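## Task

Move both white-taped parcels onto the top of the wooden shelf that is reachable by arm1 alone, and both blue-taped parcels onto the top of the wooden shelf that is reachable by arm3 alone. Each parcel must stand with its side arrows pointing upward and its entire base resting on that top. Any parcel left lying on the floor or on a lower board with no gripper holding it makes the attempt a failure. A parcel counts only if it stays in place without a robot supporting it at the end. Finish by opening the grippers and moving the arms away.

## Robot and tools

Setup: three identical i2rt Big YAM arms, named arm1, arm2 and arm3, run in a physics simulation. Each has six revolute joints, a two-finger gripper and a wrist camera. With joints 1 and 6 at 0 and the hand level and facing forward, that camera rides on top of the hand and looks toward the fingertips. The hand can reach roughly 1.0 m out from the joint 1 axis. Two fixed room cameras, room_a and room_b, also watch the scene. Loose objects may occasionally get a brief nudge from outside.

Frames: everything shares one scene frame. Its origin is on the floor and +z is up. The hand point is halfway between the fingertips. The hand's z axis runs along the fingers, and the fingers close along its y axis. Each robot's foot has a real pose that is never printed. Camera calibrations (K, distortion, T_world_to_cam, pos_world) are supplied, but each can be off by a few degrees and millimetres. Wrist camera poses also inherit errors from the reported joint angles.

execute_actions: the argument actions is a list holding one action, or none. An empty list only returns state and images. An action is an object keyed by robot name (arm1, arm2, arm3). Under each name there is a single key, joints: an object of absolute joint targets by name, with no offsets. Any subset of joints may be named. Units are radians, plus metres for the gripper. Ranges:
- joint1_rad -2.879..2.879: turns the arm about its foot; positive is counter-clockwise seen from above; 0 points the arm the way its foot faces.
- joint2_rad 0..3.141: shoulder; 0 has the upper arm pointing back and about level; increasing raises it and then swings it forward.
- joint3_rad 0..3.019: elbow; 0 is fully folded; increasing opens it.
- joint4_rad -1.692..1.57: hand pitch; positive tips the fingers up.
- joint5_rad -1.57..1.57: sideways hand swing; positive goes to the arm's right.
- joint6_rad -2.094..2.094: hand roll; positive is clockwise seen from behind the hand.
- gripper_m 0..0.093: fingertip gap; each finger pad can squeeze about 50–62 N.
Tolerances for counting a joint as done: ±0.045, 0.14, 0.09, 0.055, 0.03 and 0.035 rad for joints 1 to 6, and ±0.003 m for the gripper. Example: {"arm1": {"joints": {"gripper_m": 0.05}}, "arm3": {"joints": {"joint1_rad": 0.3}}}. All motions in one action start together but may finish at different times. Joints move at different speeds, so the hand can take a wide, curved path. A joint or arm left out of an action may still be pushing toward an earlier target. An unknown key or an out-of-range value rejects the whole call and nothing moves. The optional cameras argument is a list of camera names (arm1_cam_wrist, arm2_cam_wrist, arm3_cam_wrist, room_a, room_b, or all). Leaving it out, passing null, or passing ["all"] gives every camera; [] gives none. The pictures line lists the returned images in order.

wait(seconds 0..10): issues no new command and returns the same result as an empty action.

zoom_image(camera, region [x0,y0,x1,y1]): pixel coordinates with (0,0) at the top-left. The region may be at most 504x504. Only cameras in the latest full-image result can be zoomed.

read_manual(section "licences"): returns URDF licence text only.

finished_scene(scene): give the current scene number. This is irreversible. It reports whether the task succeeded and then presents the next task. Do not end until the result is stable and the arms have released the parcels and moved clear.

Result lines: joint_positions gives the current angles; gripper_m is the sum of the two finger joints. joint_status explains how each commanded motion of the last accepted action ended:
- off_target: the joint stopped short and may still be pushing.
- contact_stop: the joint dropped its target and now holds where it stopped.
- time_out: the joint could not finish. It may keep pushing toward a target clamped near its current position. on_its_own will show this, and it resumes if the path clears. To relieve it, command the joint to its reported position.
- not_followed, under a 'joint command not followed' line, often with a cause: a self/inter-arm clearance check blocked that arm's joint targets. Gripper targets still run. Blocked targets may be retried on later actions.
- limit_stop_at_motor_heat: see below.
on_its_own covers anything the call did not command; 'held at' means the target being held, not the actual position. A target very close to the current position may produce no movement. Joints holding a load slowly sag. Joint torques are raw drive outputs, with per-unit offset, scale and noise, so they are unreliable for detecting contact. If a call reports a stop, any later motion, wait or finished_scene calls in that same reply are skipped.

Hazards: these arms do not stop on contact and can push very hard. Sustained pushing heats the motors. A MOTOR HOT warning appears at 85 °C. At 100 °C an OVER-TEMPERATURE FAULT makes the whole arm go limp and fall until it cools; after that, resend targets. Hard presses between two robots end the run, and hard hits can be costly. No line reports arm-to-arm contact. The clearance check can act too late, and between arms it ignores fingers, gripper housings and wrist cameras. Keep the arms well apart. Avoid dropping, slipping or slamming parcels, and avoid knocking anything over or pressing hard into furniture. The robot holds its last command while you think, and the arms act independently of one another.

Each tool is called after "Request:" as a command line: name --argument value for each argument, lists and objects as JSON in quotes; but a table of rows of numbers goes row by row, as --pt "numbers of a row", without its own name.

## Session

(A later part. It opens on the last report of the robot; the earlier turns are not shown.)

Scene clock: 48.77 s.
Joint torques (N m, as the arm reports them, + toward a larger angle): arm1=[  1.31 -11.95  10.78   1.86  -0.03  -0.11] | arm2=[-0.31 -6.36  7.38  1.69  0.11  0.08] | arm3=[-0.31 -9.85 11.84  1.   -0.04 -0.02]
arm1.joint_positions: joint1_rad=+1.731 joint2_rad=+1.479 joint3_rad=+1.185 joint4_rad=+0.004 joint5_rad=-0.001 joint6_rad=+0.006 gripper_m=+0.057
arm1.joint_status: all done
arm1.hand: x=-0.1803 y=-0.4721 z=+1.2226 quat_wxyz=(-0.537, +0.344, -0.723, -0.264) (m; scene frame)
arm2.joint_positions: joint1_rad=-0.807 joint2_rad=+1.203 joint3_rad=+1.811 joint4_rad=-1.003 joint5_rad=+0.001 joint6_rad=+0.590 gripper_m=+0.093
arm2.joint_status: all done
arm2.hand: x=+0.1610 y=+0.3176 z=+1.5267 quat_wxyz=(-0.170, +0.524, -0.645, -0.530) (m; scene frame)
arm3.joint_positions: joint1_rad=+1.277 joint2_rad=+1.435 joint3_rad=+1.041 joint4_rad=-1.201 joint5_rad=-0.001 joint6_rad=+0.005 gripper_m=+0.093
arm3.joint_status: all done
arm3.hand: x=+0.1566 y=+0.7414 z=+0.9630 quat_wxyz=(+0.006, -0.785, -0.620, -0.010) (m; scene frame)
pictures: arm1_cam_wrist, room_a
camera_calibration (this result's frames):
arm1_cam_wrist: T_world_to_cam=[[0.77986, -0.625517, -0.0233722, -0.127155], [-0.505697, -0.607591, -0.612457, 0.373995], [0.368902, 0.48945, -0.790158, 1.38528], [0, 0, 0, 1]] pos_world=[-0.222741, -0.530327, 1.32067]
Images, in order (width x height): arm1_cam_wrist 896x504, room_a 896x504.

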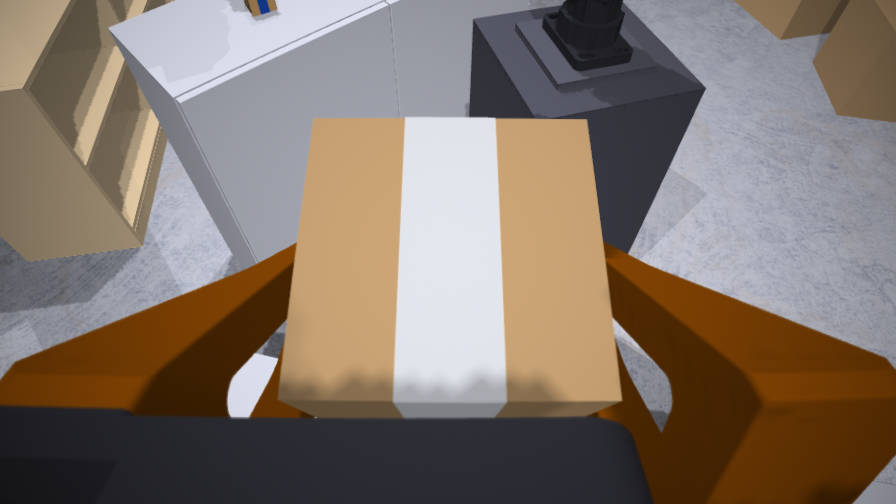

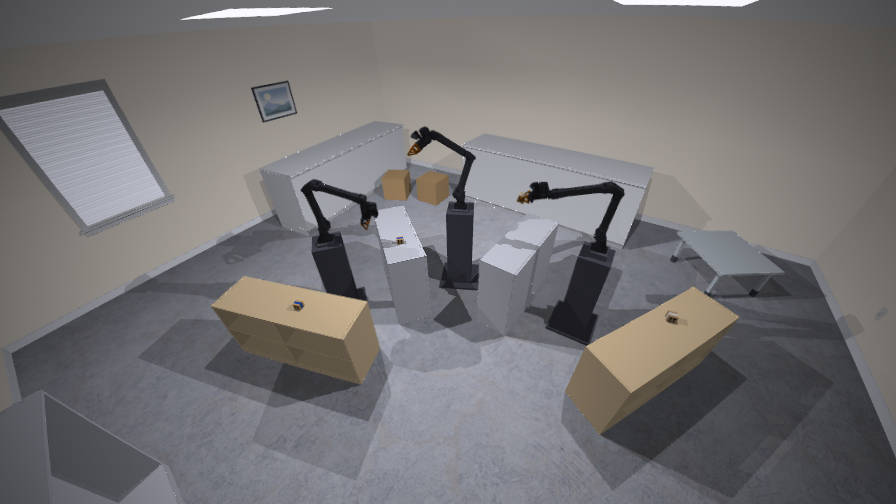

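Request:
execute_actions --actions '[{"arm1":{"joints":{"joint1_rad":-2.13,"joint2_rad":2.1,"joint3_rad":2.0,"joint4_rad":-1.69}},"arm2":{"joints":{"joint1_rad":-2.0,"joint2_rad":1.0,"joint3_rad":1.3}},"arm3":{"joints":{"joint1_rad":1.291,"joint2_rad":2.19,"joint3_rad":1.845,"joint4_rad":-1.21}}}]' --cameras '["arm1_cam_wrist","arm3_cam_wrist","room_a"]'

Scene clock: 52.97 s.
Joint torques (N m, as the arm reports them, + toward a larger angle): arm1=[  0.85 -23.18   9.78  -0.2   -0.06  -0.1 ] | arm2=[-0.18 -4.38  9.13  1.43  0.15  0.08] | arm3=[  0.39 -22.09  12.34   0.91  -0.04  -0.01]
arm1.joint_positions: joint1_rad=-2.141 joint2_rad=+2.119 joint3_rad=+1.978 joint4_rad=-1.680 joint5_rad=+0.000 joint6_rad=+0.005 gripper_m=+0.057
arm1.joint_status: all done
arm1.hand: x=-1.1758 y=-1.0828 z=+1.0153 quat_wxyz=(+0.015, -0.989, -0.080, -0.123) (m; scene frame)
arm2.joint_positions: joint1_rad=-2.001 joint2_rad=+1.003 joint3_rad=+1.290 joint4_rad=-1.003 joint5_rad=+0.000 joint6_rad=+0.590 gripper_m=+0.093
arm2.joint_status: all done
arm2.hand: x=+0.6540 y=+0.1559 z=+1.3307 quat_wxyz=(-0.329, +0.074, -0.905, -0.261) (m; scene frame)
arm3.joint_positions: joint1_rad=+1.283 joint2_rad=+2.175 joint3_rad=+1.799 joint4_rad=-1.209 joint5_rad=-0.001 joint6_rad=+0.005 gripper_m=+0.093
arm3.joint_status: all done
arm3.hand: x=+0.1013 y=+0.4872 z=+0.8578 quat_wxyz=(+0.003, -0.783, -0.622, -0.006) (m; scene frame)
pictures: arm1_cam_wrist, arm3_cam_wrist, room_a
camera_calibration (this result's frames):
arm1_cam_wrist: T_world_to_cam=[[-0.150958, 0.988475, 0.0113803, 0.88026], [0.636634, 0.0884059, 0.766082, 0.0696892], [0.756247, 0.122892, -0.642642, 1.79634], [0, 0, 0, 1]] pos_world=[-1.26996, -1.09703, 1.091]
arm3_cam_wrist: T_world_to_cam=[[-0.974348, 0.224822, -0.0100372, -0.00342837], [0.176169, 0.789727, 0.587619, -0.902648], [0.140036, 0.570777, -0.809075, 0.52444], [0, 0, 0, 1]] pos_world=[0.0822376, 0.414278, 0.95469]
Images, in order (width x height): arm1_cam_wrist 896x504, arm3_cam_wrist 896x504, room_a 896x504.

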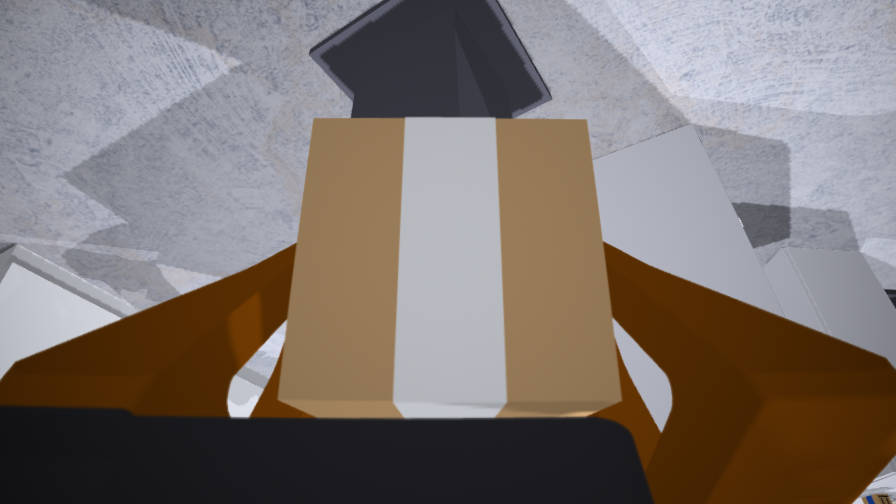

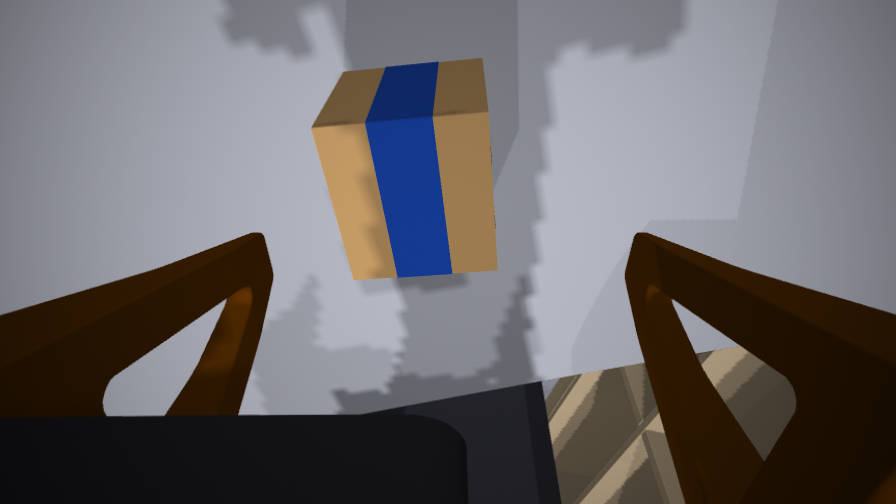

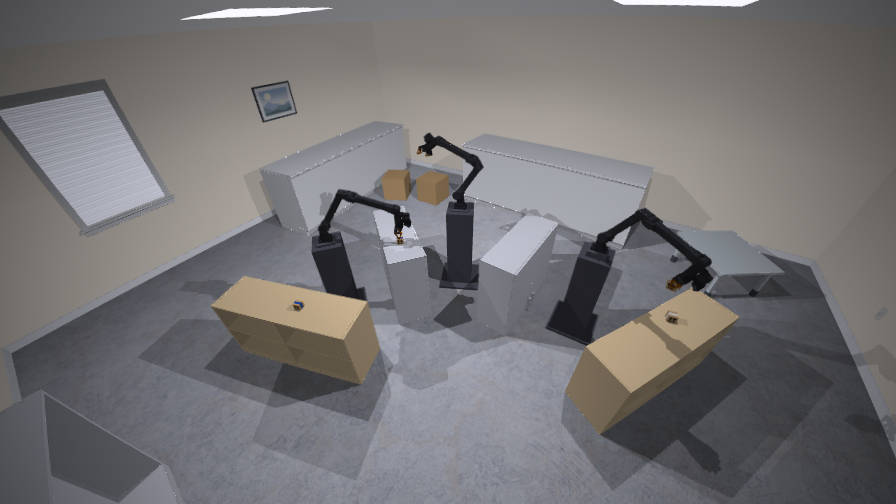

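Request:
execute_actions --actions '[{"arm1":{"joints":{"joint2_rad":2.73,"joint3_rad":2.2,"joint4_rad":-1.51}},"arm3":{"joints":{"joint1_rad":1.308,"joint2_rad":2.24,"joint3_rad":1.715,"joint4_rad":-1.04,"joint6_rad":-0.07}}}]' --cameras '["arm1_cam_wrist","arm3_cam_wrist","room_a","room_b"]'

Scene clock: 56.23 s.
Joint torques (N m, as the arm reports them, + toward a larger angle): arm1=[  0.74 -25.73   8.61  -0.31  -0.05  -0.1 ] | arm2=[-0.18 -4.36  9.16  1.42  0.15  0.08] | arm3=[ -0.06 -21.1    8.59   1.37  -0.05  -0.03]
arm1.joint_positions: joint1_rad=-2.141 joint2_rad=+2.744 joint3_rad=+2.170 joint4_rad=-1.509 joint5_rad=+0.000 joint6_rad=+0.005 gripper_m=+0.057
arm1.joint_status: all done
arm1.hand: x=-1.1795 y=-1.0809 z=+0.6815 quat_wxyz=(+0.026, -0.964, -0.078, -0.252) (m; scene frame)
arm2.joint_positions: joint1_rad=-2.001 joint2_rad=+1.003 joint3_rad=+1.290 joint4_rad=-1.003 joint5_rad=+0.000 joint6_rad=+0.590 gripper_m=+0.093
arm2.joint_status: not commanded
arm2.hand: x=+0.6540 y=+0.1559 z=+1.3307 quat_wxyz=(-0.329, +0.074, -0.905, -0.261) (m; scene frame)
arm3.joint_positions: joint1_rad=+1.305 joint2_rad=+2.217 joint3_rad=+1.713 joint4_rad=-1.049 joint5_rad=-0.001 joint6_rad=-0.063 gripper_m=+0.093
arm3.joint_status: all done
arm3.hand: x=+0.1159 y=+0.4860 z=+0.8021 quat_wxyz=(-0.006, -0.754, -0.657, +0.007) (m; scene frame)
pictures: arm1_cam_wrist, arm3_cam_wrist, room_a, room_b
camera_calibration (this result's frames):
arm1_cam_wrist: T_world_to_cam=[[-0.152518, 0.988179, 0.0155042, 0.876662], [0.41878, 0.0504098, 0.906687, -0.0662114], [0.895188, 0.144779, -0.421518, 1.62125], [0, 0, 0, 1]] pos_world=[-1.28989, -1.09768, 0.729825]
arm3_cam_wrist: T_world_to_cam=[[-0.990767, 0.135285, -0.00890178, 0.0550386], [0.106984, 0.820458, 0.561608, -0.857595], [0.0832807, 0.55547, -0.827355, 0.506787], [0, 0, 0, 1]] pos_world=[0.104074, 0.41467, 0.901415]
Images, in order (width x height): arm1_cam_wrist 896x504, arm3_cam_wrist 896x504, room_a 896x504, room_b 896x504.

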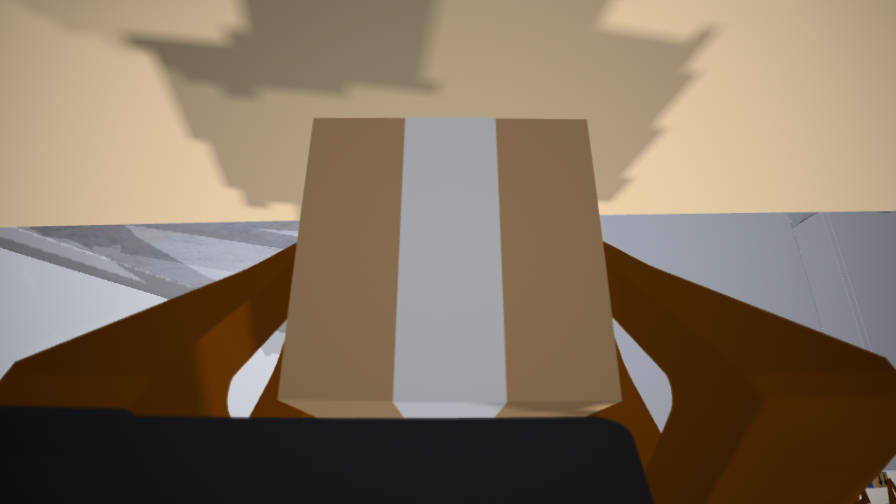

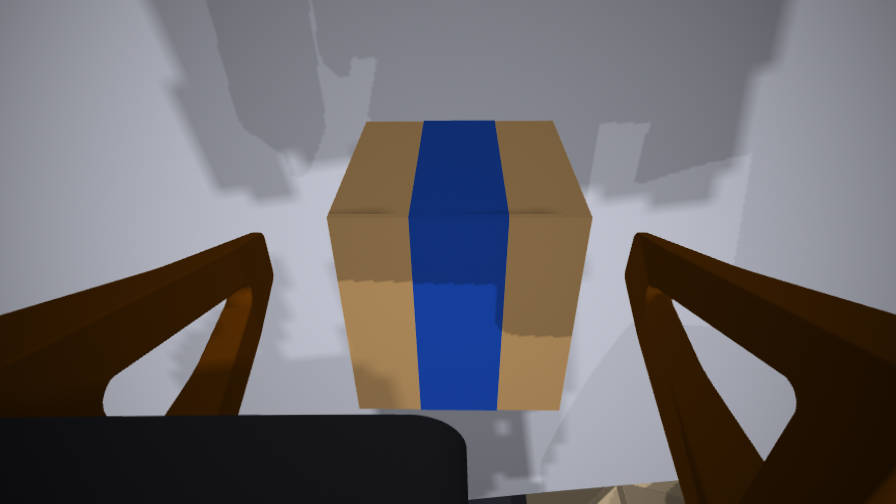

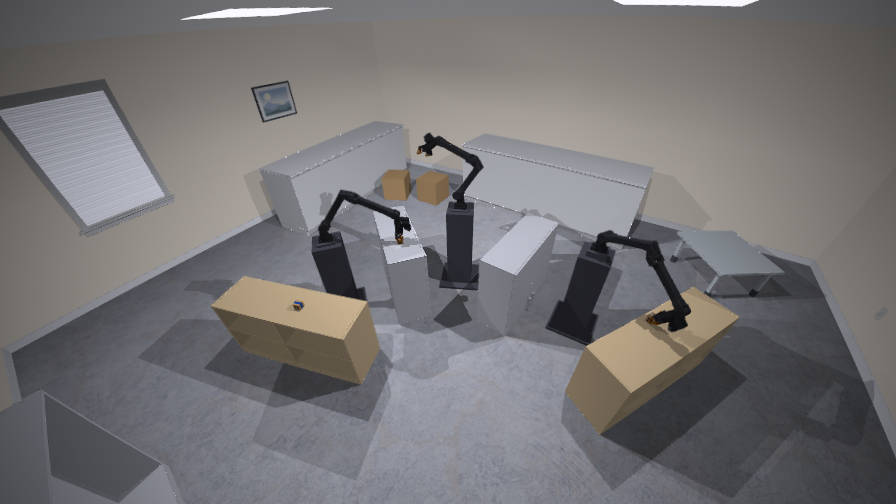

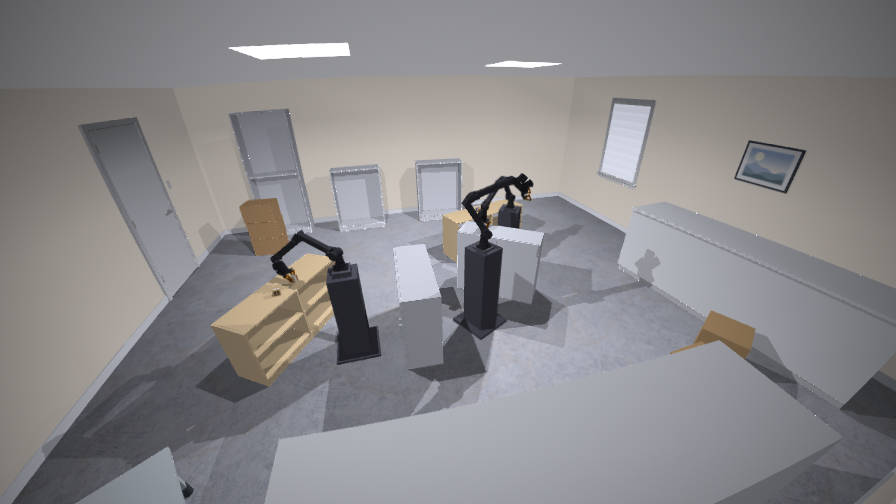

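Request:
execute_actions --actions '[{"arm1":{"joints":{"joint2_rad":2.83,"joint3_rad":2.32,"joint4_rad":-1.54}},"arm3":{"joints":{"joint2_rad":2.26,"gripper_m":0.04}}}]' --cameras '["arm1_cam_wrist","arm3_cam_wrist","room_b"]'

Scene clock: 57.80 s.
Joint torques (N m, as the arm reports them, + toward a larger angle): arm1=[  0.85 -21.89   9.22  -0.53  -0.05  -0.1 ] | arm2=[-0.21 -4.39  9.15  1.45  0.15  0.08] | arm3=[ -0.12 -19.39   8.58   1.37  -0.06  -0.04]
arm1.joint_positions: joint1_rad=-2.141 joint2_rad=+2.792 joint3_rad=+2.285 joint4_rad=-1.530 joint5_rad=+0.000 joint6_rad=+0.005 gripper_m=+0.057
arm1.joint_status: all done
arm1.hand: x=-1.2061 y=-1.0854 z=+0.6798 quat_wxyz=(+0.024, -0.970, -0.078, -0.229) (m; scene frame)
arm2.joint_positions: joint1_rad=-2.001 joint2_rad=+1.003 joint3_rad=+1.290 joint4_rad=-1.003 joint5_rad=+0.000 joint6_rad=+0.590 gripper_m=+0.093
arm2.joint_status: not commanded
arm2.hand: x=+0.6540 y=+0.1559 z=+1.3307 quat_wxyz=(-0.329, +0.074, -0.905, -0.261) (m; scene frame)
arm3.joint_positions: joint1_rad=+1.305 joint2_rad=+2.218 joint3_rad=+1.713 joint4_rad=-1.049 joint5_rad=-0.001 joint6_rad=-0.063 gripper_m=+0.050
arm3.joint_status: gripper_m off_target (ended at +0.050, target +0.040); the others done
arm3.hand: x=+0.1159 y=+0.4860 z=+0.8017 quat_wxyz=(-0.006, -0.754, -0.657, +0.007) (m; scene frame)
pictures: arm1_cam_wrist, arm3_cam_wrist, room_b
camera_calibration (this result's frames):
arm1_cam_wrist: T_world_to_cam=[[-0.152165, 0.988244, 0.0148066, 0.878045], [0.459899, 0.0575365, 0.886105, 0.0179445], [0.874837, 0.141643, -0.463247, 1.64538], [0, 0, 0, 1]] pos_world=[-1.31409, -1.10181, 0.733318]
arm3_cam_wrist: T_world_to_cam=[[-0.99082, 0.134917, -0.00853889, 0.0548656], [0.106848, 0.820245, 0.561945, -0.857513], [0.0828202, 0.555874, -0.82713, 0.506051], [0, 0, 0, 1]] pos_world=[0.104074, 0.414668, 0.900915]
Images, in order (width x height): arm1_cam_wrist 896x504, arm3_cam_wrist 896x504, room_b 896x504.

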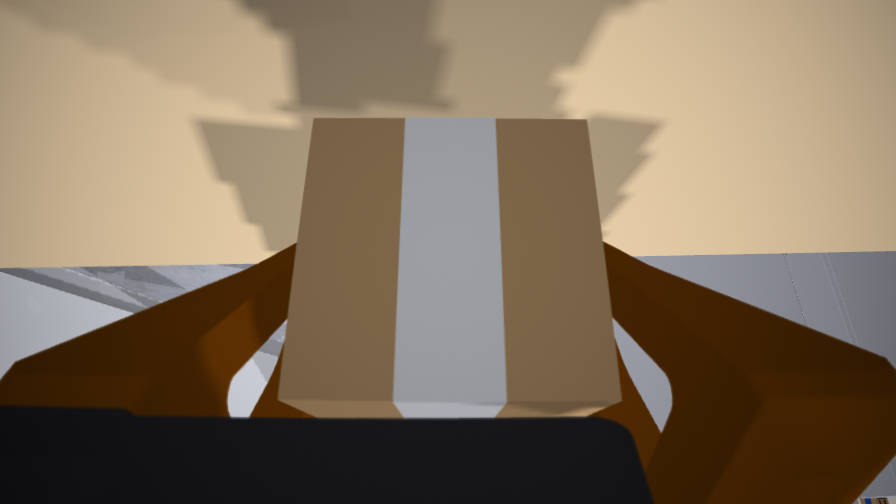

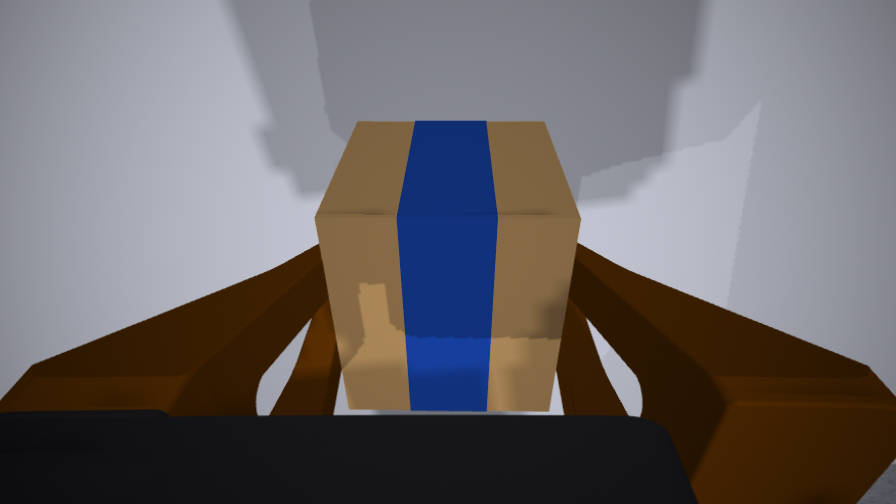

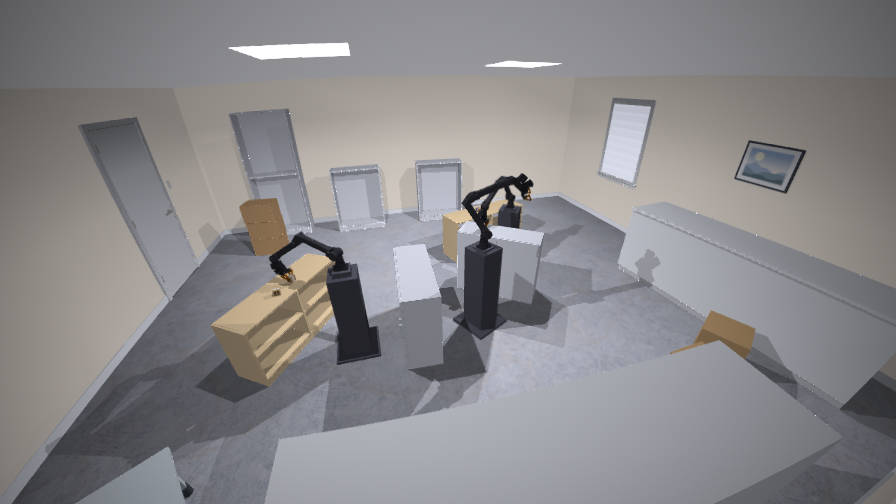

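Request:
execute_actions --actions '[{"arm1":{"joints":{"joint2_rad":2.885,"joint4_rad":-1.505}},"arm3":{"joints":{"joint1_rad":0.65,"joint2_rad":2.08}}}]' --cameras '["arm1_cam_wrist","arm3_cam_wrist","room_a"]'

Scene clock: 60.83 s.
Joint torques (N m, as the arm reports them, + toward a larger angle): arm1=[  0.86 -21.29   8.34   0.14   0.    -0.07] | arm2=[-0.24 -4.34  9.14  1.47  0.15  0.08] | arm3=[ -0.03 -22.17   9.93   1.26  -0.08  -0.01]
arm1.joint_positions: joint1_rad=-2.141 joint2_rad=+2.842 joint3_rad=+2.294 joint4_rad=-1.516 joint5_rad=-0.001 joint6_rad=+0.003 gripper_m=+0.057
arm1.joint_status: all done
arm1.hand: x=-1.1954 y=-1.0836 z=+0.6506 quat_wxyz=(+0.024, -0.967, -0.079, -0.242) (m; scene frame)
arm2.joint_positions: joint1_rad=-2.001 joint2_rad=+1.003 joint3_rad=+1.290 joint4_rad=-1.003 joint5_rad=+0.000 joint6_rad=+0.590 gripper_m=+0.093
arm2.joint_status: not commanded
arm2.hand: x=+0.6540 y=+0.1559 z=+1.3307 quat_wxyz=(-0.329, +0.074, -0.905, -0.261) (m; scene frame)
arm3.joint_positions: joint1_rad=+0.654 joint2_rad=+2.073 joint3_rad=+1.706 joint4_rad=-1.038 joint5_rad=+0.000 joint6_rad=-0.065 gripper_m=+0.050
arm3.joint_status: all done
arm3.hand: x=-0.2534 y=+0.6810 z=+0.8901 quat_wxyz=(-0.027, -0.921, -0.381, +0.078) (m; scene frame)
pictures: arm1_cam_wrist, arm3_cam_wrist, room_a
camera_calibration (this result's frames):
arm1_cam_wrist: T_world_to_cam=[[-0.154161, 0.987961, 0.0129403, 0.876814], [0.43597, 0.0562641, 0.898201, 0.000983981], [0.886659, 0.144109, -0.439395, 1.6236], [0, 0, 0, 1]] pos_world=[-1.30484, -1.10029, 0.701174]
arm3_cam_wrist: T_world_to_cam=[[-0.707832, 0.706378, 0.00207453, -0.663431], [0.636847, 0.636881, 0.43452, -0.655094], [0.305614, 0.308888, -0.90066, 0.791496], [0, 0, 0, 1]] pos_world=[-0.294295, 0.641367, 0.998896]
Images, in order (width x height): arm1_cam_wrist 896x504, arm3_cam_wrist 896x504, room_a 896x504.

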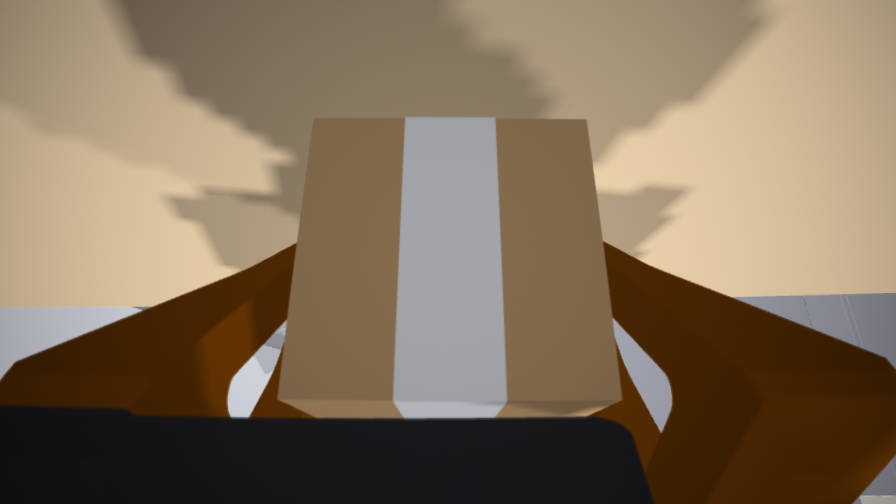

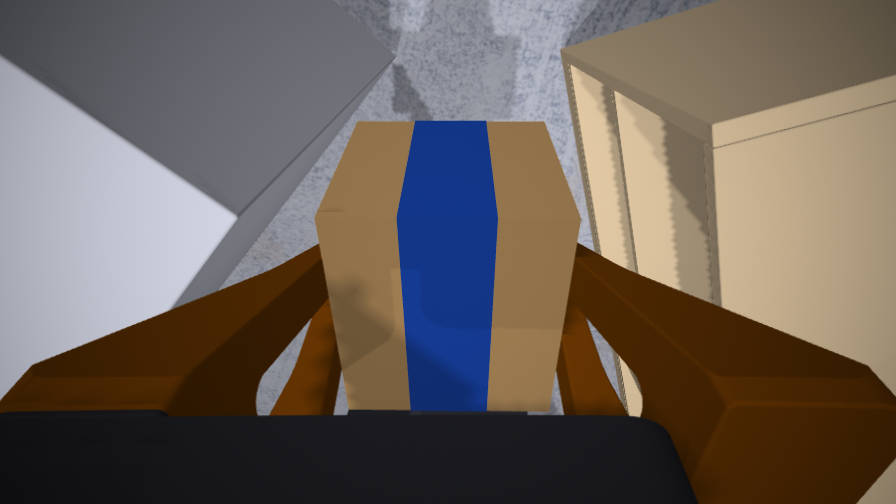

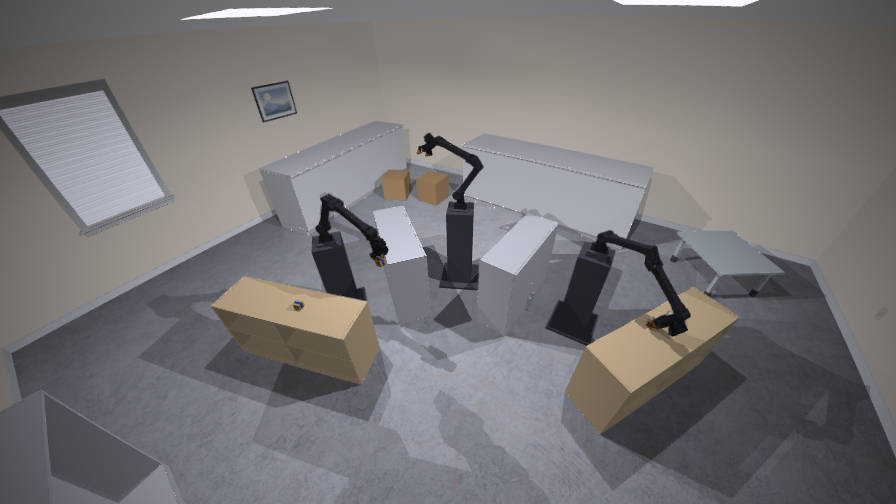

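Request:
execute_actions --actions '[{"arm1":{"joints":{"gripper_m":0.093,"joint2_rad":2.842}},"arm3":{"joints":{"joint1_rad":-0.02,"joint2_rad":2.39,"joint3_rad":1.655,"joint4_rad":-0.772}}}]' --cameras '["arm1_cam_wrist","arm3_cam_wrist","room_a"]'

Scene clock: 63.67 s.
Joint torques (N m, as the arm reports them, + toward a larger angle): arm1=[  0.98 -24.66   8.3    0.01   0.    -0.07] | arm2=[-0.19 -4.39  9.15  1.45  0.15  0.08] | arm3=[ -0.19 -25.22   7.97   1.22  -0.08  -0.01]
arm1.joint_positions: joint1_rad=-2.141 joint2_rad=+2.842 joint3_rad=+2.294 joint4_rad=-1.513 joint5_rad=-0.001 joint6_rad=+0.003 gripper_m=+0.093
arm1.joint_status: all done
arm1.hand: x=-1.1962 y=-1.0837 z=+0.6502 quat_wxyz=(+0.024, -0.967, -0.079, -0.240) (m; scene frame)
arm2.joint_positions: joint1_rad=-2.001 joint2_rad=+1.003 joint3_rad=+1.290 joint4_rad=-1.003 joint5_rad=+0.000 joint6_rad=+0.590 gripper_m=+0.093
arm2.joint_status: not commanded
arm2.hand: x=+0.6540 y=+0.1559 z=+1.3307 quat_wxyz=(-0.329, +0.074, -0.905, -0.261) (m; scene frame)
arm3.joint_positions: joint1_rad=-0.017 joint2_rad=+2.406 joint3_rad=+1.643 joint4_rad=-0.777 joint5_rad=+0.000 joint6_rad=-0.065 gripper_m=+0.050
arm3.joint_status: all done
arm3.hand: x=-0.3871 y=+1.0859 z=+0.6641 quat_wxyz=(+0.000, -0.998, -0.057, +0.015) (m; scene frame)
pictures: arm1_cam_wrist, arm3_cam_wrist, room_a
camera_calibration (this result's frames):
arm1_cam_wrist: T_world_to_cam=[[-0.154143, 0.987964, 0.0128951, 0.876881], [0.439007, 0.0567903, 0.896687, 0.00685453], [0.885163, 0.143879, -0.442477, 1.62406], [0, 0, 0, 1]] pos_world=[-1.3054, -1.10038, 0.701156]
arm3_cam_wrist: T_world_to_cam=[[-0.114613, 0.993386, -0.0069042, -1.11975], [0.828249, 0.099393, 0.551475, -0.149594], [0.548514, 0.0574879, -0.834163, 0.826614], [0, 0, 0, 1]] pos_world=[-0.457846, 1.07969, 0.764297]
Images, in order (width x height): arm1_cam_wrist 896x504, arm3_cam_wrist 896x504, room_a 896x504.

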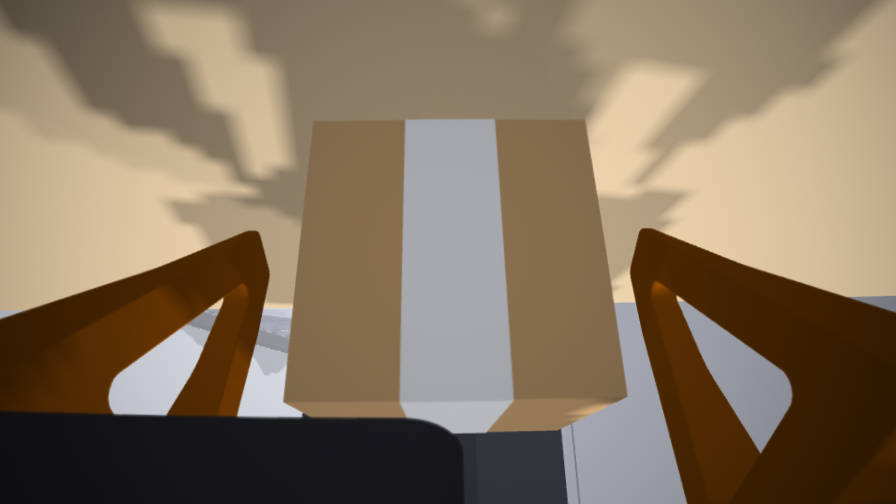

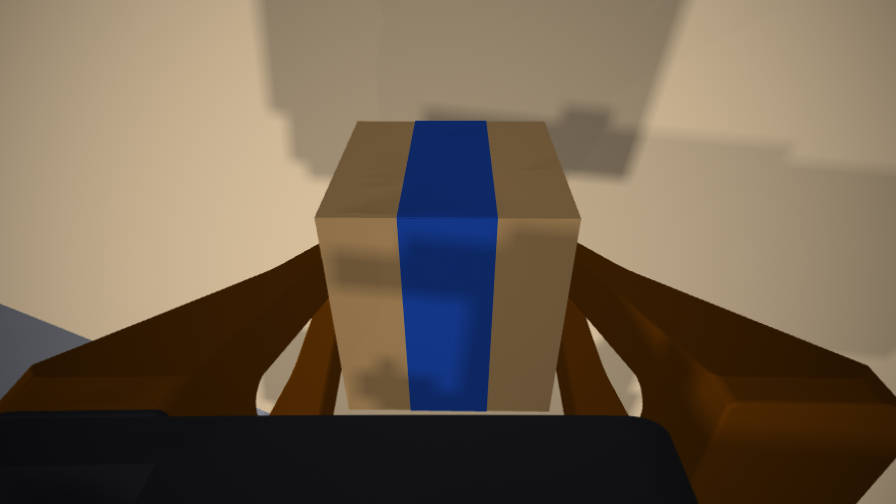

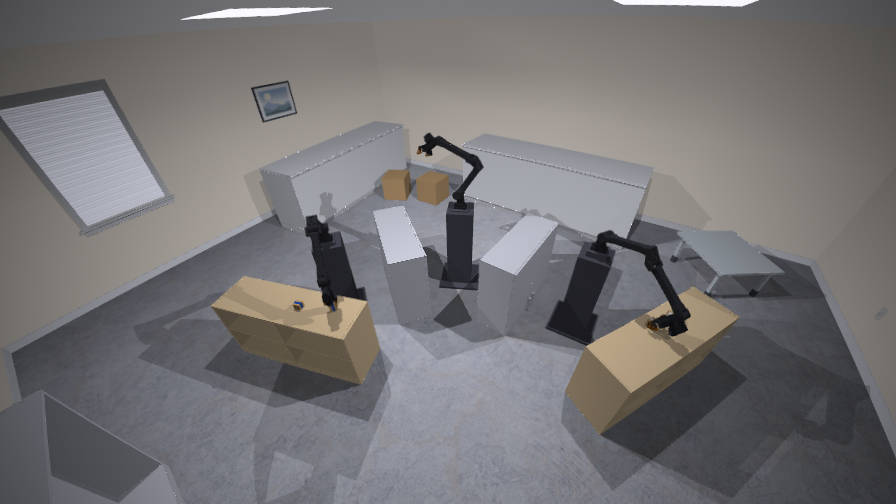

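Request:
execute_actions --actions '[{"arm1":{"joints":{"joint2_rad":2.3}},"arm3":{"joints":{"joint2_rad":2.472}}}]' --cameras '["arm1_cam_wrist","arm3_cam_wrist"]'

Scene clock: 65.90 s.
Joint torques (N m, as the arm reports them, + toward a larger angle): arm1=[  0.89 -22.8    9.15   0.75   0.01  -0.08] | arm2=[-0.09 -4.32  9.13  1.45  0.15  0.08] | arm3=[ -0.51 -19.79   7.67   1.09  -0.08  -0.01]
arm1.joint_positions: joint1_rad=-2.141 joint2_rad=+2.280 joint3_rad=+2.314 joint4_rad=-1.507 joint5_rad=-0.001 joint6_rad=+0.003 gripper_m=+0.093
arm1.joint_status: all done
arm1.hand: x=-1.3051 y=-1.1050 z=+1.0306 quat_wxyz=(-0.001, -0.995, -0.083, +0.050) (m; scene frame)
arm2.joint_positions: joint1_rad=-2.001 joint2_rad=+1.003 joint3_rad=+1.290 joint4_rad=-1.003 joint5_rad=+0.000 joint6_rad=+0.590 gripper_m=+0.093
arm2.joint_status: not commanded
arm2.hand: x=+0.6540 y=+0.1559 z=+1.3307 quat_wxyz=(-0.329, +0.074, -0.905, -0.261) (m; scene frame)
arm3.joint_positions: joint1_rad=-0.017 joint2_rad=+2.431 joint3_rad=+1.644 joint4_rad=-0.775 joint5_rad=+0.000 joint6_rad=-0.066 gripper_m=+0.050
arm3.joint_status: all done
arm3.hand: x=-0.3803 y=+1.0862 z=+0.6491 quat_wxyz=(+0.000, -0.998, -0.057, +0.004) (m; scene frame)
pictures: arm1_cam_wrist, arm3_cam_wrist
camera_calibration (this result's frames):
arm1_cam_wrist: T_world_to_cam=[[-0.153348, 0.988161, 0.00468731, 0.885981], [0.855274, 0.130347, 0.501515, 0.746626], [0.494966, 0.0809151, -0.865137, 1.74863], [0, 0, 0, 1]] pos_world=[-1.36822, -1.1143, 1.13421]
arm3_cam_wrist: T_world_to_cam=[[-0.114839, 0.993349, -0.00837634, -1.11848], [0.81582, 0.0991197, 0.569748, -0.163211], [0.566789, 0.0585958, -0.821776, 0.808023], [0, 0, 0, 1]] pos_world=[-0.453274, 1.07987, 0.747635]
Images, in order (width x height): arm1_cam_wrist 896x504, arm3_cam_wrist 896x504.

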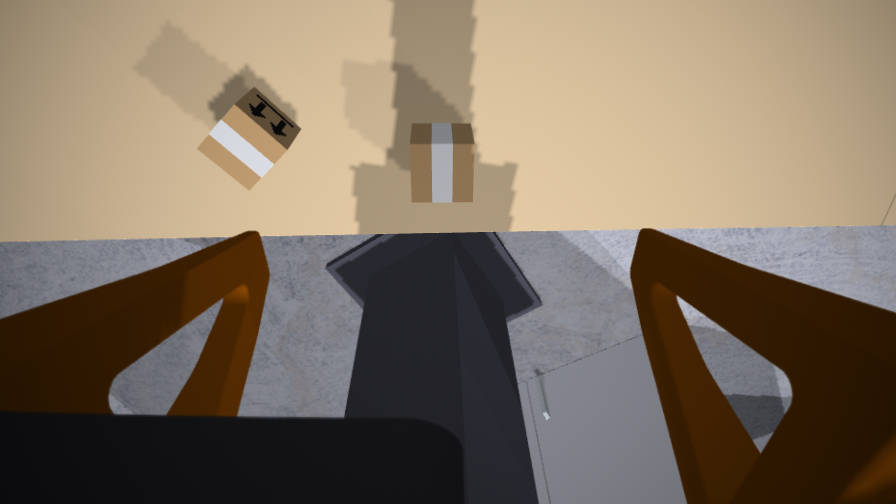

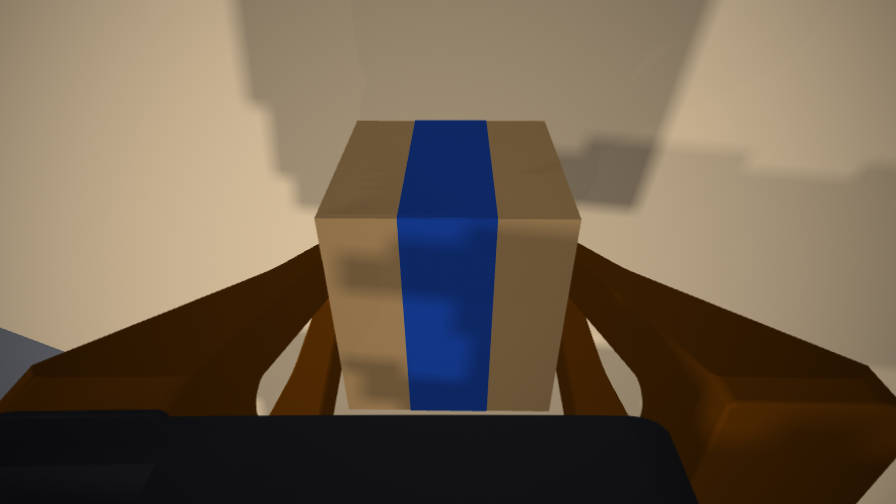

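Request:
execute_actions --actions '[{"arm1":{"joints":{"joint1_rad":-2.4}},"arm3":{"joints":{"gripper_m":0.093,"joint2_rad":2.431}}}]' --cameras '["arm1_cam_wrist","arm3_cam_wrist"]'

Request:
execute_actions --actions '[{"arm3":{"joints":{"joint2_rad":2.0}}}]'

Scene clock: 67.53 s.
Joint torques (N m, as the arm reports them, + toward a larger angle): arm1=[ -0.4  -22.82   9.23   0.81  -0.09  -0.08] | arm2=[-0.21 -4.38  9.13  1.44  0.15  0.08] | arm3=[ -0.52 -23.67   7.64   1.11  -0.08  -0.01]
arm1.joint_positions: joint1_rad=-2.397 joint2_rad=+2.280 joint3_rad=+2.314 joint4_rad=-1.507 joint5_rad=+0.001 joint6_rad=+0.003 gripper_m=+0.093
arm1.joint_status: all done
arm1.hand: x=-1.3124 y=-0.9202 z=+1.0319 quat_wxyz=(+0.006, -0.998, +0.045, +0.050) (m; scene frame)
arm2.joint_positions: joint1_rad=-2.001 joint2_rad=+1.003 joint3_rad=+1.290 joint4_rad=-1.003 joint5_rad=+0.000 joint6_rad=+0.590 gripper_m=+0.093
arm2.joint_status: not commanded
arm2.hand: x=+0.6540 y=+0.1559 z=+1.3307 quat_wxyz=(-0.329, +0.074, -0.905, -0.261) (m; scene frame)
arm3.joint_positions: joint1_rad=-0.017 joint2_rad=+2.431 joint3_rad=+1.644 joint4_rad=-0.775 joint5_rad=+0.000 joint6_rad=-0.066 gripper_m=+0.093
arm3.joint_status: all done
arm3.hand: x=-0.3803 y=+1.0862 z=+0.6491 quat_wxyz=(+0.000, -0.998, -0.057, +0.004) (m; scene frame)
pictures: arm1_cam_wrist, arm3_cam_wrist
camera_calibration (this result's frames):
arm1_cam_wrist: T_world_to_cam=[[0.101267, 0.994842, 0.00593227, 1.0412], [0.861319, -0.0906566, 0.499911, 0.534375], [0.497871, -0.0455151, -0.866056, 1.62688], [0, 0, 0, 1]] pos_world=[-1.37568, -0.91334, 1.13566]
arm3_cam_wrist: T_world_to_cam=[[-0.114839, 0.993349, -0.00837634, -1.11848], [0.81582, 0.0991197, 0.569748, -0.163211], [0.566789, 0.0585958, -0.821776, 0.808023], [0, 0, 0, 1]] pos_world=[-0.453274, 1.07987, 0.747635]
Images, in order (width x height): arm1_cam_wrist 896x504, arm3_cam_wrist 896x504.

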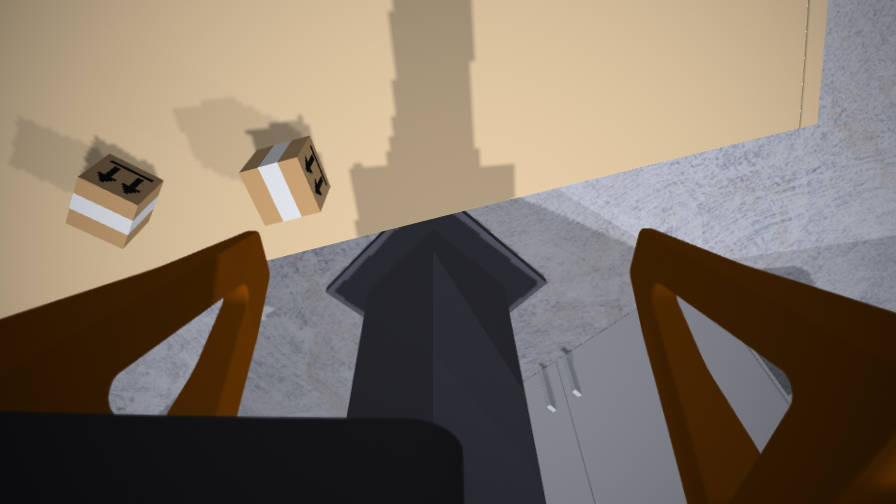

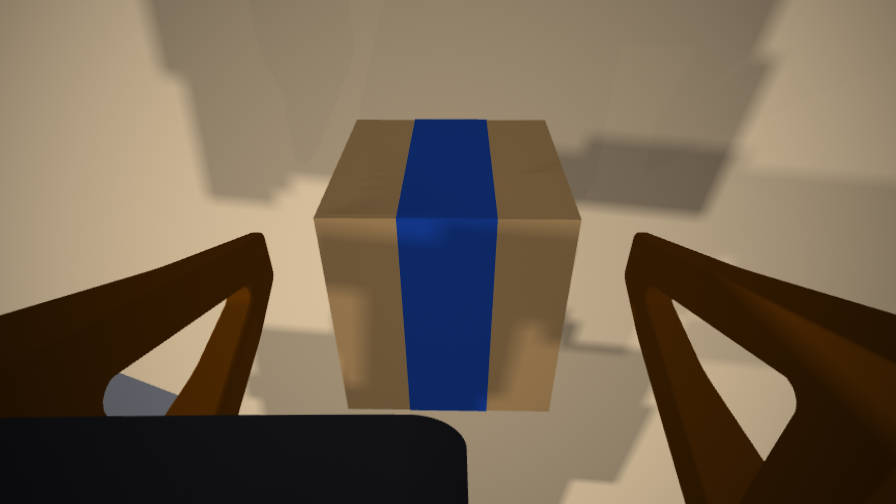

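Scene clock: 68.97 s.
Joint torques (N m, as the arm reports them, + toward a larger angle): arm1=[ -0.26 -22.83   9.23   0.8   -0.09  -0.08] | arm2=[-0.25 -4.46  9.16  1.44  0.14  0.08] | arm3=[ -0.5  -19.29   9.96   1.92  -0.08  -0.01]
arm1.joint_positions: joint1_rad=-2.397 joint2_rad=+2.280 joint3_rad=+2.314 joint4_rad=-1.507 joint5_rad=+0.001 joint6_rad=+0.003 gripper_m=+0.093
arm1.joint_status: not commanded
arm1.hand: x=-1.3124 y=-0.9202 z=+1.0319 quat_wxyz=(+0.006, -0.998, +0.045, +0.050) (m; scene frame)
arm2.joint_positions: joint1_rad=-2.001 joint2_rad=+1.003 joint3_rad=+1.290 joint4_rad=-1.003 joint5_rad=+0.000 joint6_rad=+0.590 gripper_m=+0.093
arm2.joint_status: not commanded
arm2.hand: x=+0.6540 y=+0.1559 z=+1.3307 quat_wxyz=(-0.329, +0.074, -0.905, -0.261) (m; scene frame)
arm3.joint_positions: joint1_rad=-0.017 joint2_rad=+1.973 joint3_rad=+1.653 joint4_rad=-0.773 joint5_rad=+0.000 joint6_rad=-0.066 gripper_m=+0.093
arm3.joint_status: all done
arm3.hand: x=-0.4636 y=+1.0825 z=+0.9535 quat_wxyz=(+0.002, -0.970, -0.055, +0.236) (m; scene frame)
pictures: arm1_cam_wrist, arm2_cam_wrist, arm3_cam_wrist, room_a, room_b
camera_calibration (this result's frames):
arm1_cam_wrist: T_world_to_cam=[[0.101267, 0.994842, 0.00593227, 1.0412], [0.861319, -0.0906566, 0.499911, 0.534375], [0.497871, -0.0455151, -0.866056, 1.62688], [0, 0, 0, 1]] pos_world=[-1.37568, -0.91334, 1.13566]
arm2_cam_wrist: T_world_to_cam=[[0.303111, -0.85643, -0.417913, 0.488105], [-0.952955, -0.272797, -0.132132, 0.847305], [-0.000843163, 0.438303, -0.898827, 1.24937], [0, 0, 0, 1]] pos_world=[0.660546, 0.101565, 1.43891]
arm3_cam_wrist: T_world_to_cam=[[-0.111073, 0.993553, 0.0227154, -1.14986], [0.984655, 0.106926, 0.137915, 0.213223], [0.134597, 0.0376855, -0.990184, 1.08848], [0, 0, 0, 1]] pos_world=[-0.484175, 1.07863, 1.07451]
Images, in order (width x height): arm1_cam_wrist 896x504, arm2_cam_wrist 896x504, arm3_cam_wrist 896x504, room_a 896x504, room_b 896x504.

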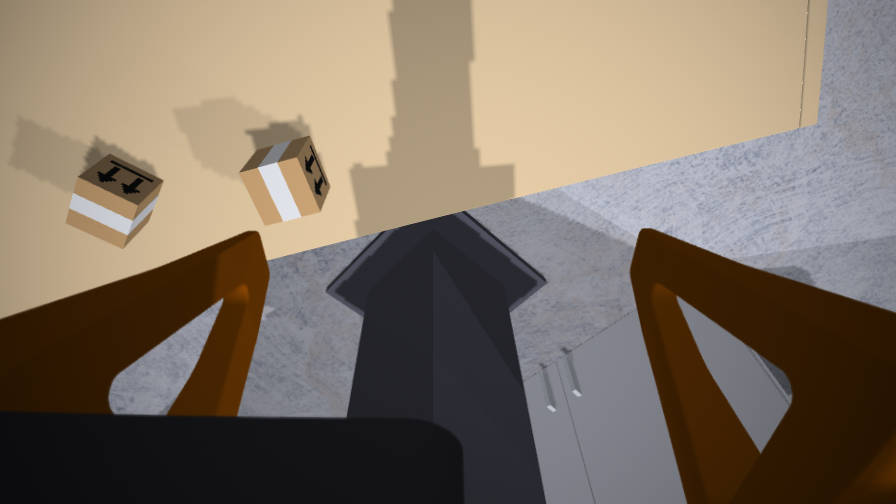

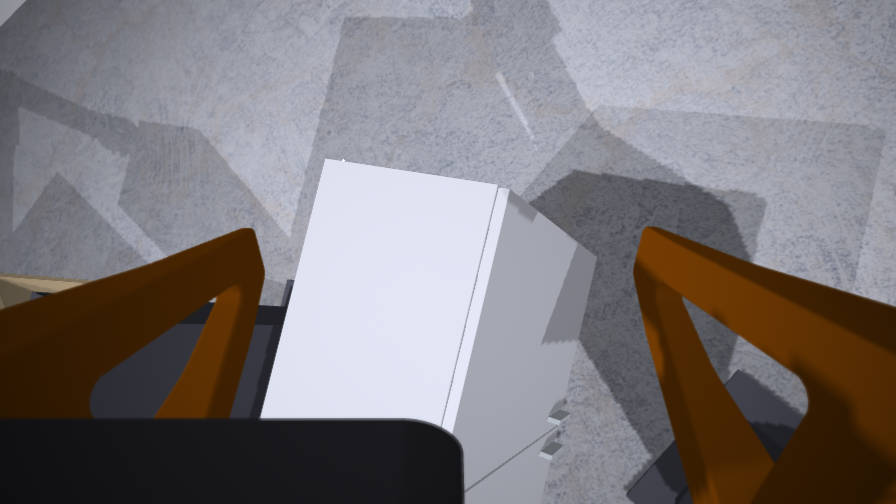

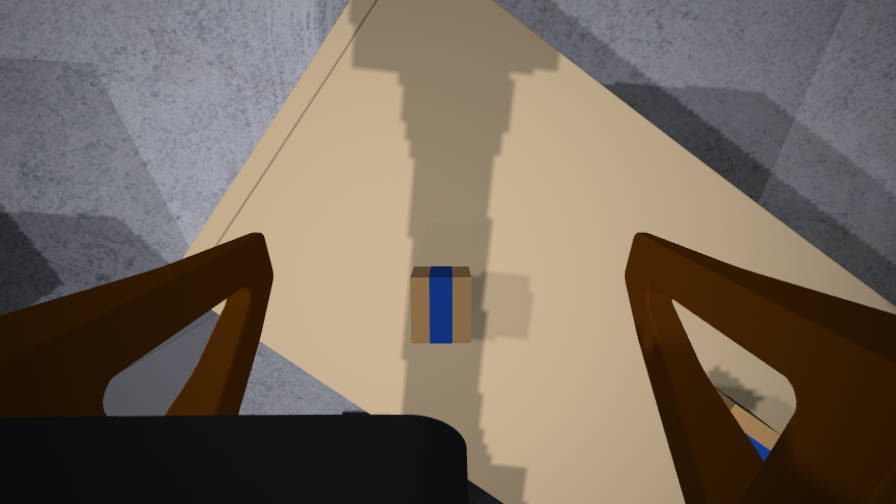

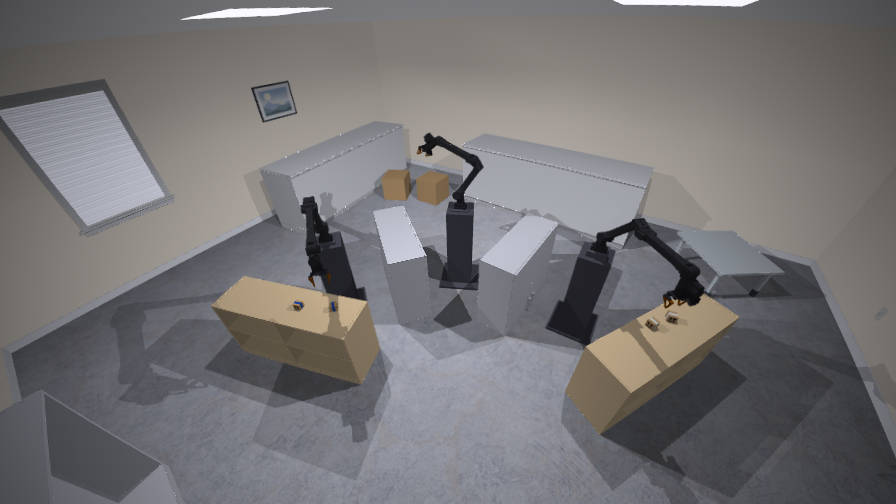

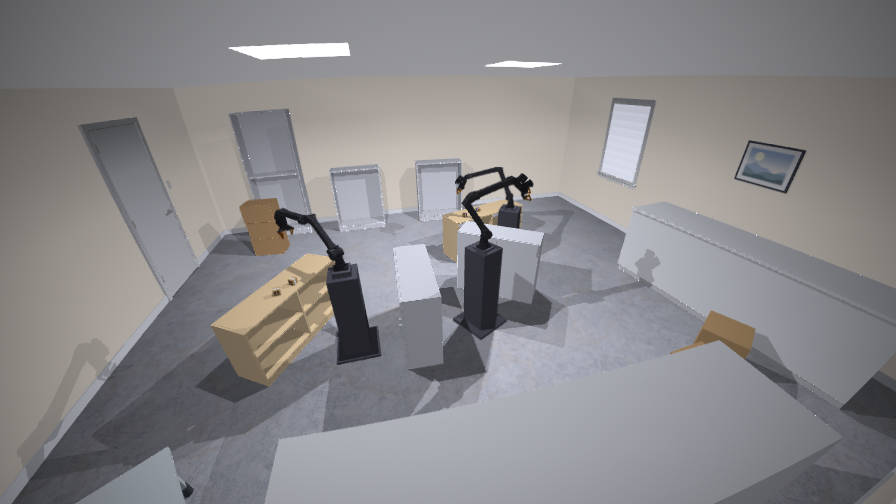

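Request:
zoom_image --camera "room_a" --region '[270, 285, 360, 325]'

Request:
zoom_image --camera "room_b" --region '[440, 195, 510, 230]'

Request:
zoom_image --camera "arm1_cam_wrist" --region '[50, 110, 350, 270]'

Region (270, 285, 360, 325) of room_a's 896x504 image, scaled by 5.600, with more detail than that image has.

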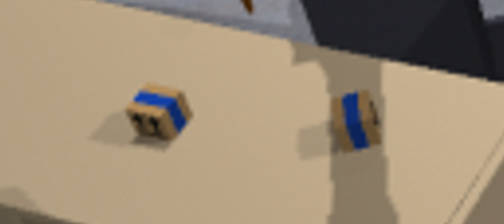

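Region (440, 195, 510, 230) of room_b's 896x504 image, scaled by 7.200, with more detail than that image has.

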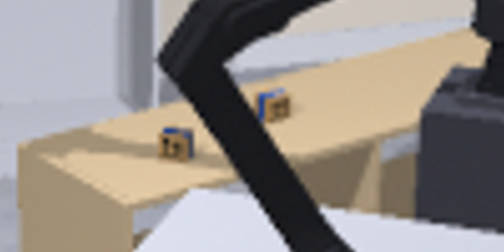

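Region (50, 110, 350, 270) of arm1_cam_wrist's 896x504 image, scaled by 1.680, with more detail than that image has; it fills the top 269 rows of this view, and the rest is white.

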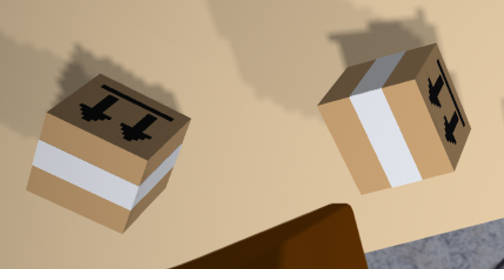

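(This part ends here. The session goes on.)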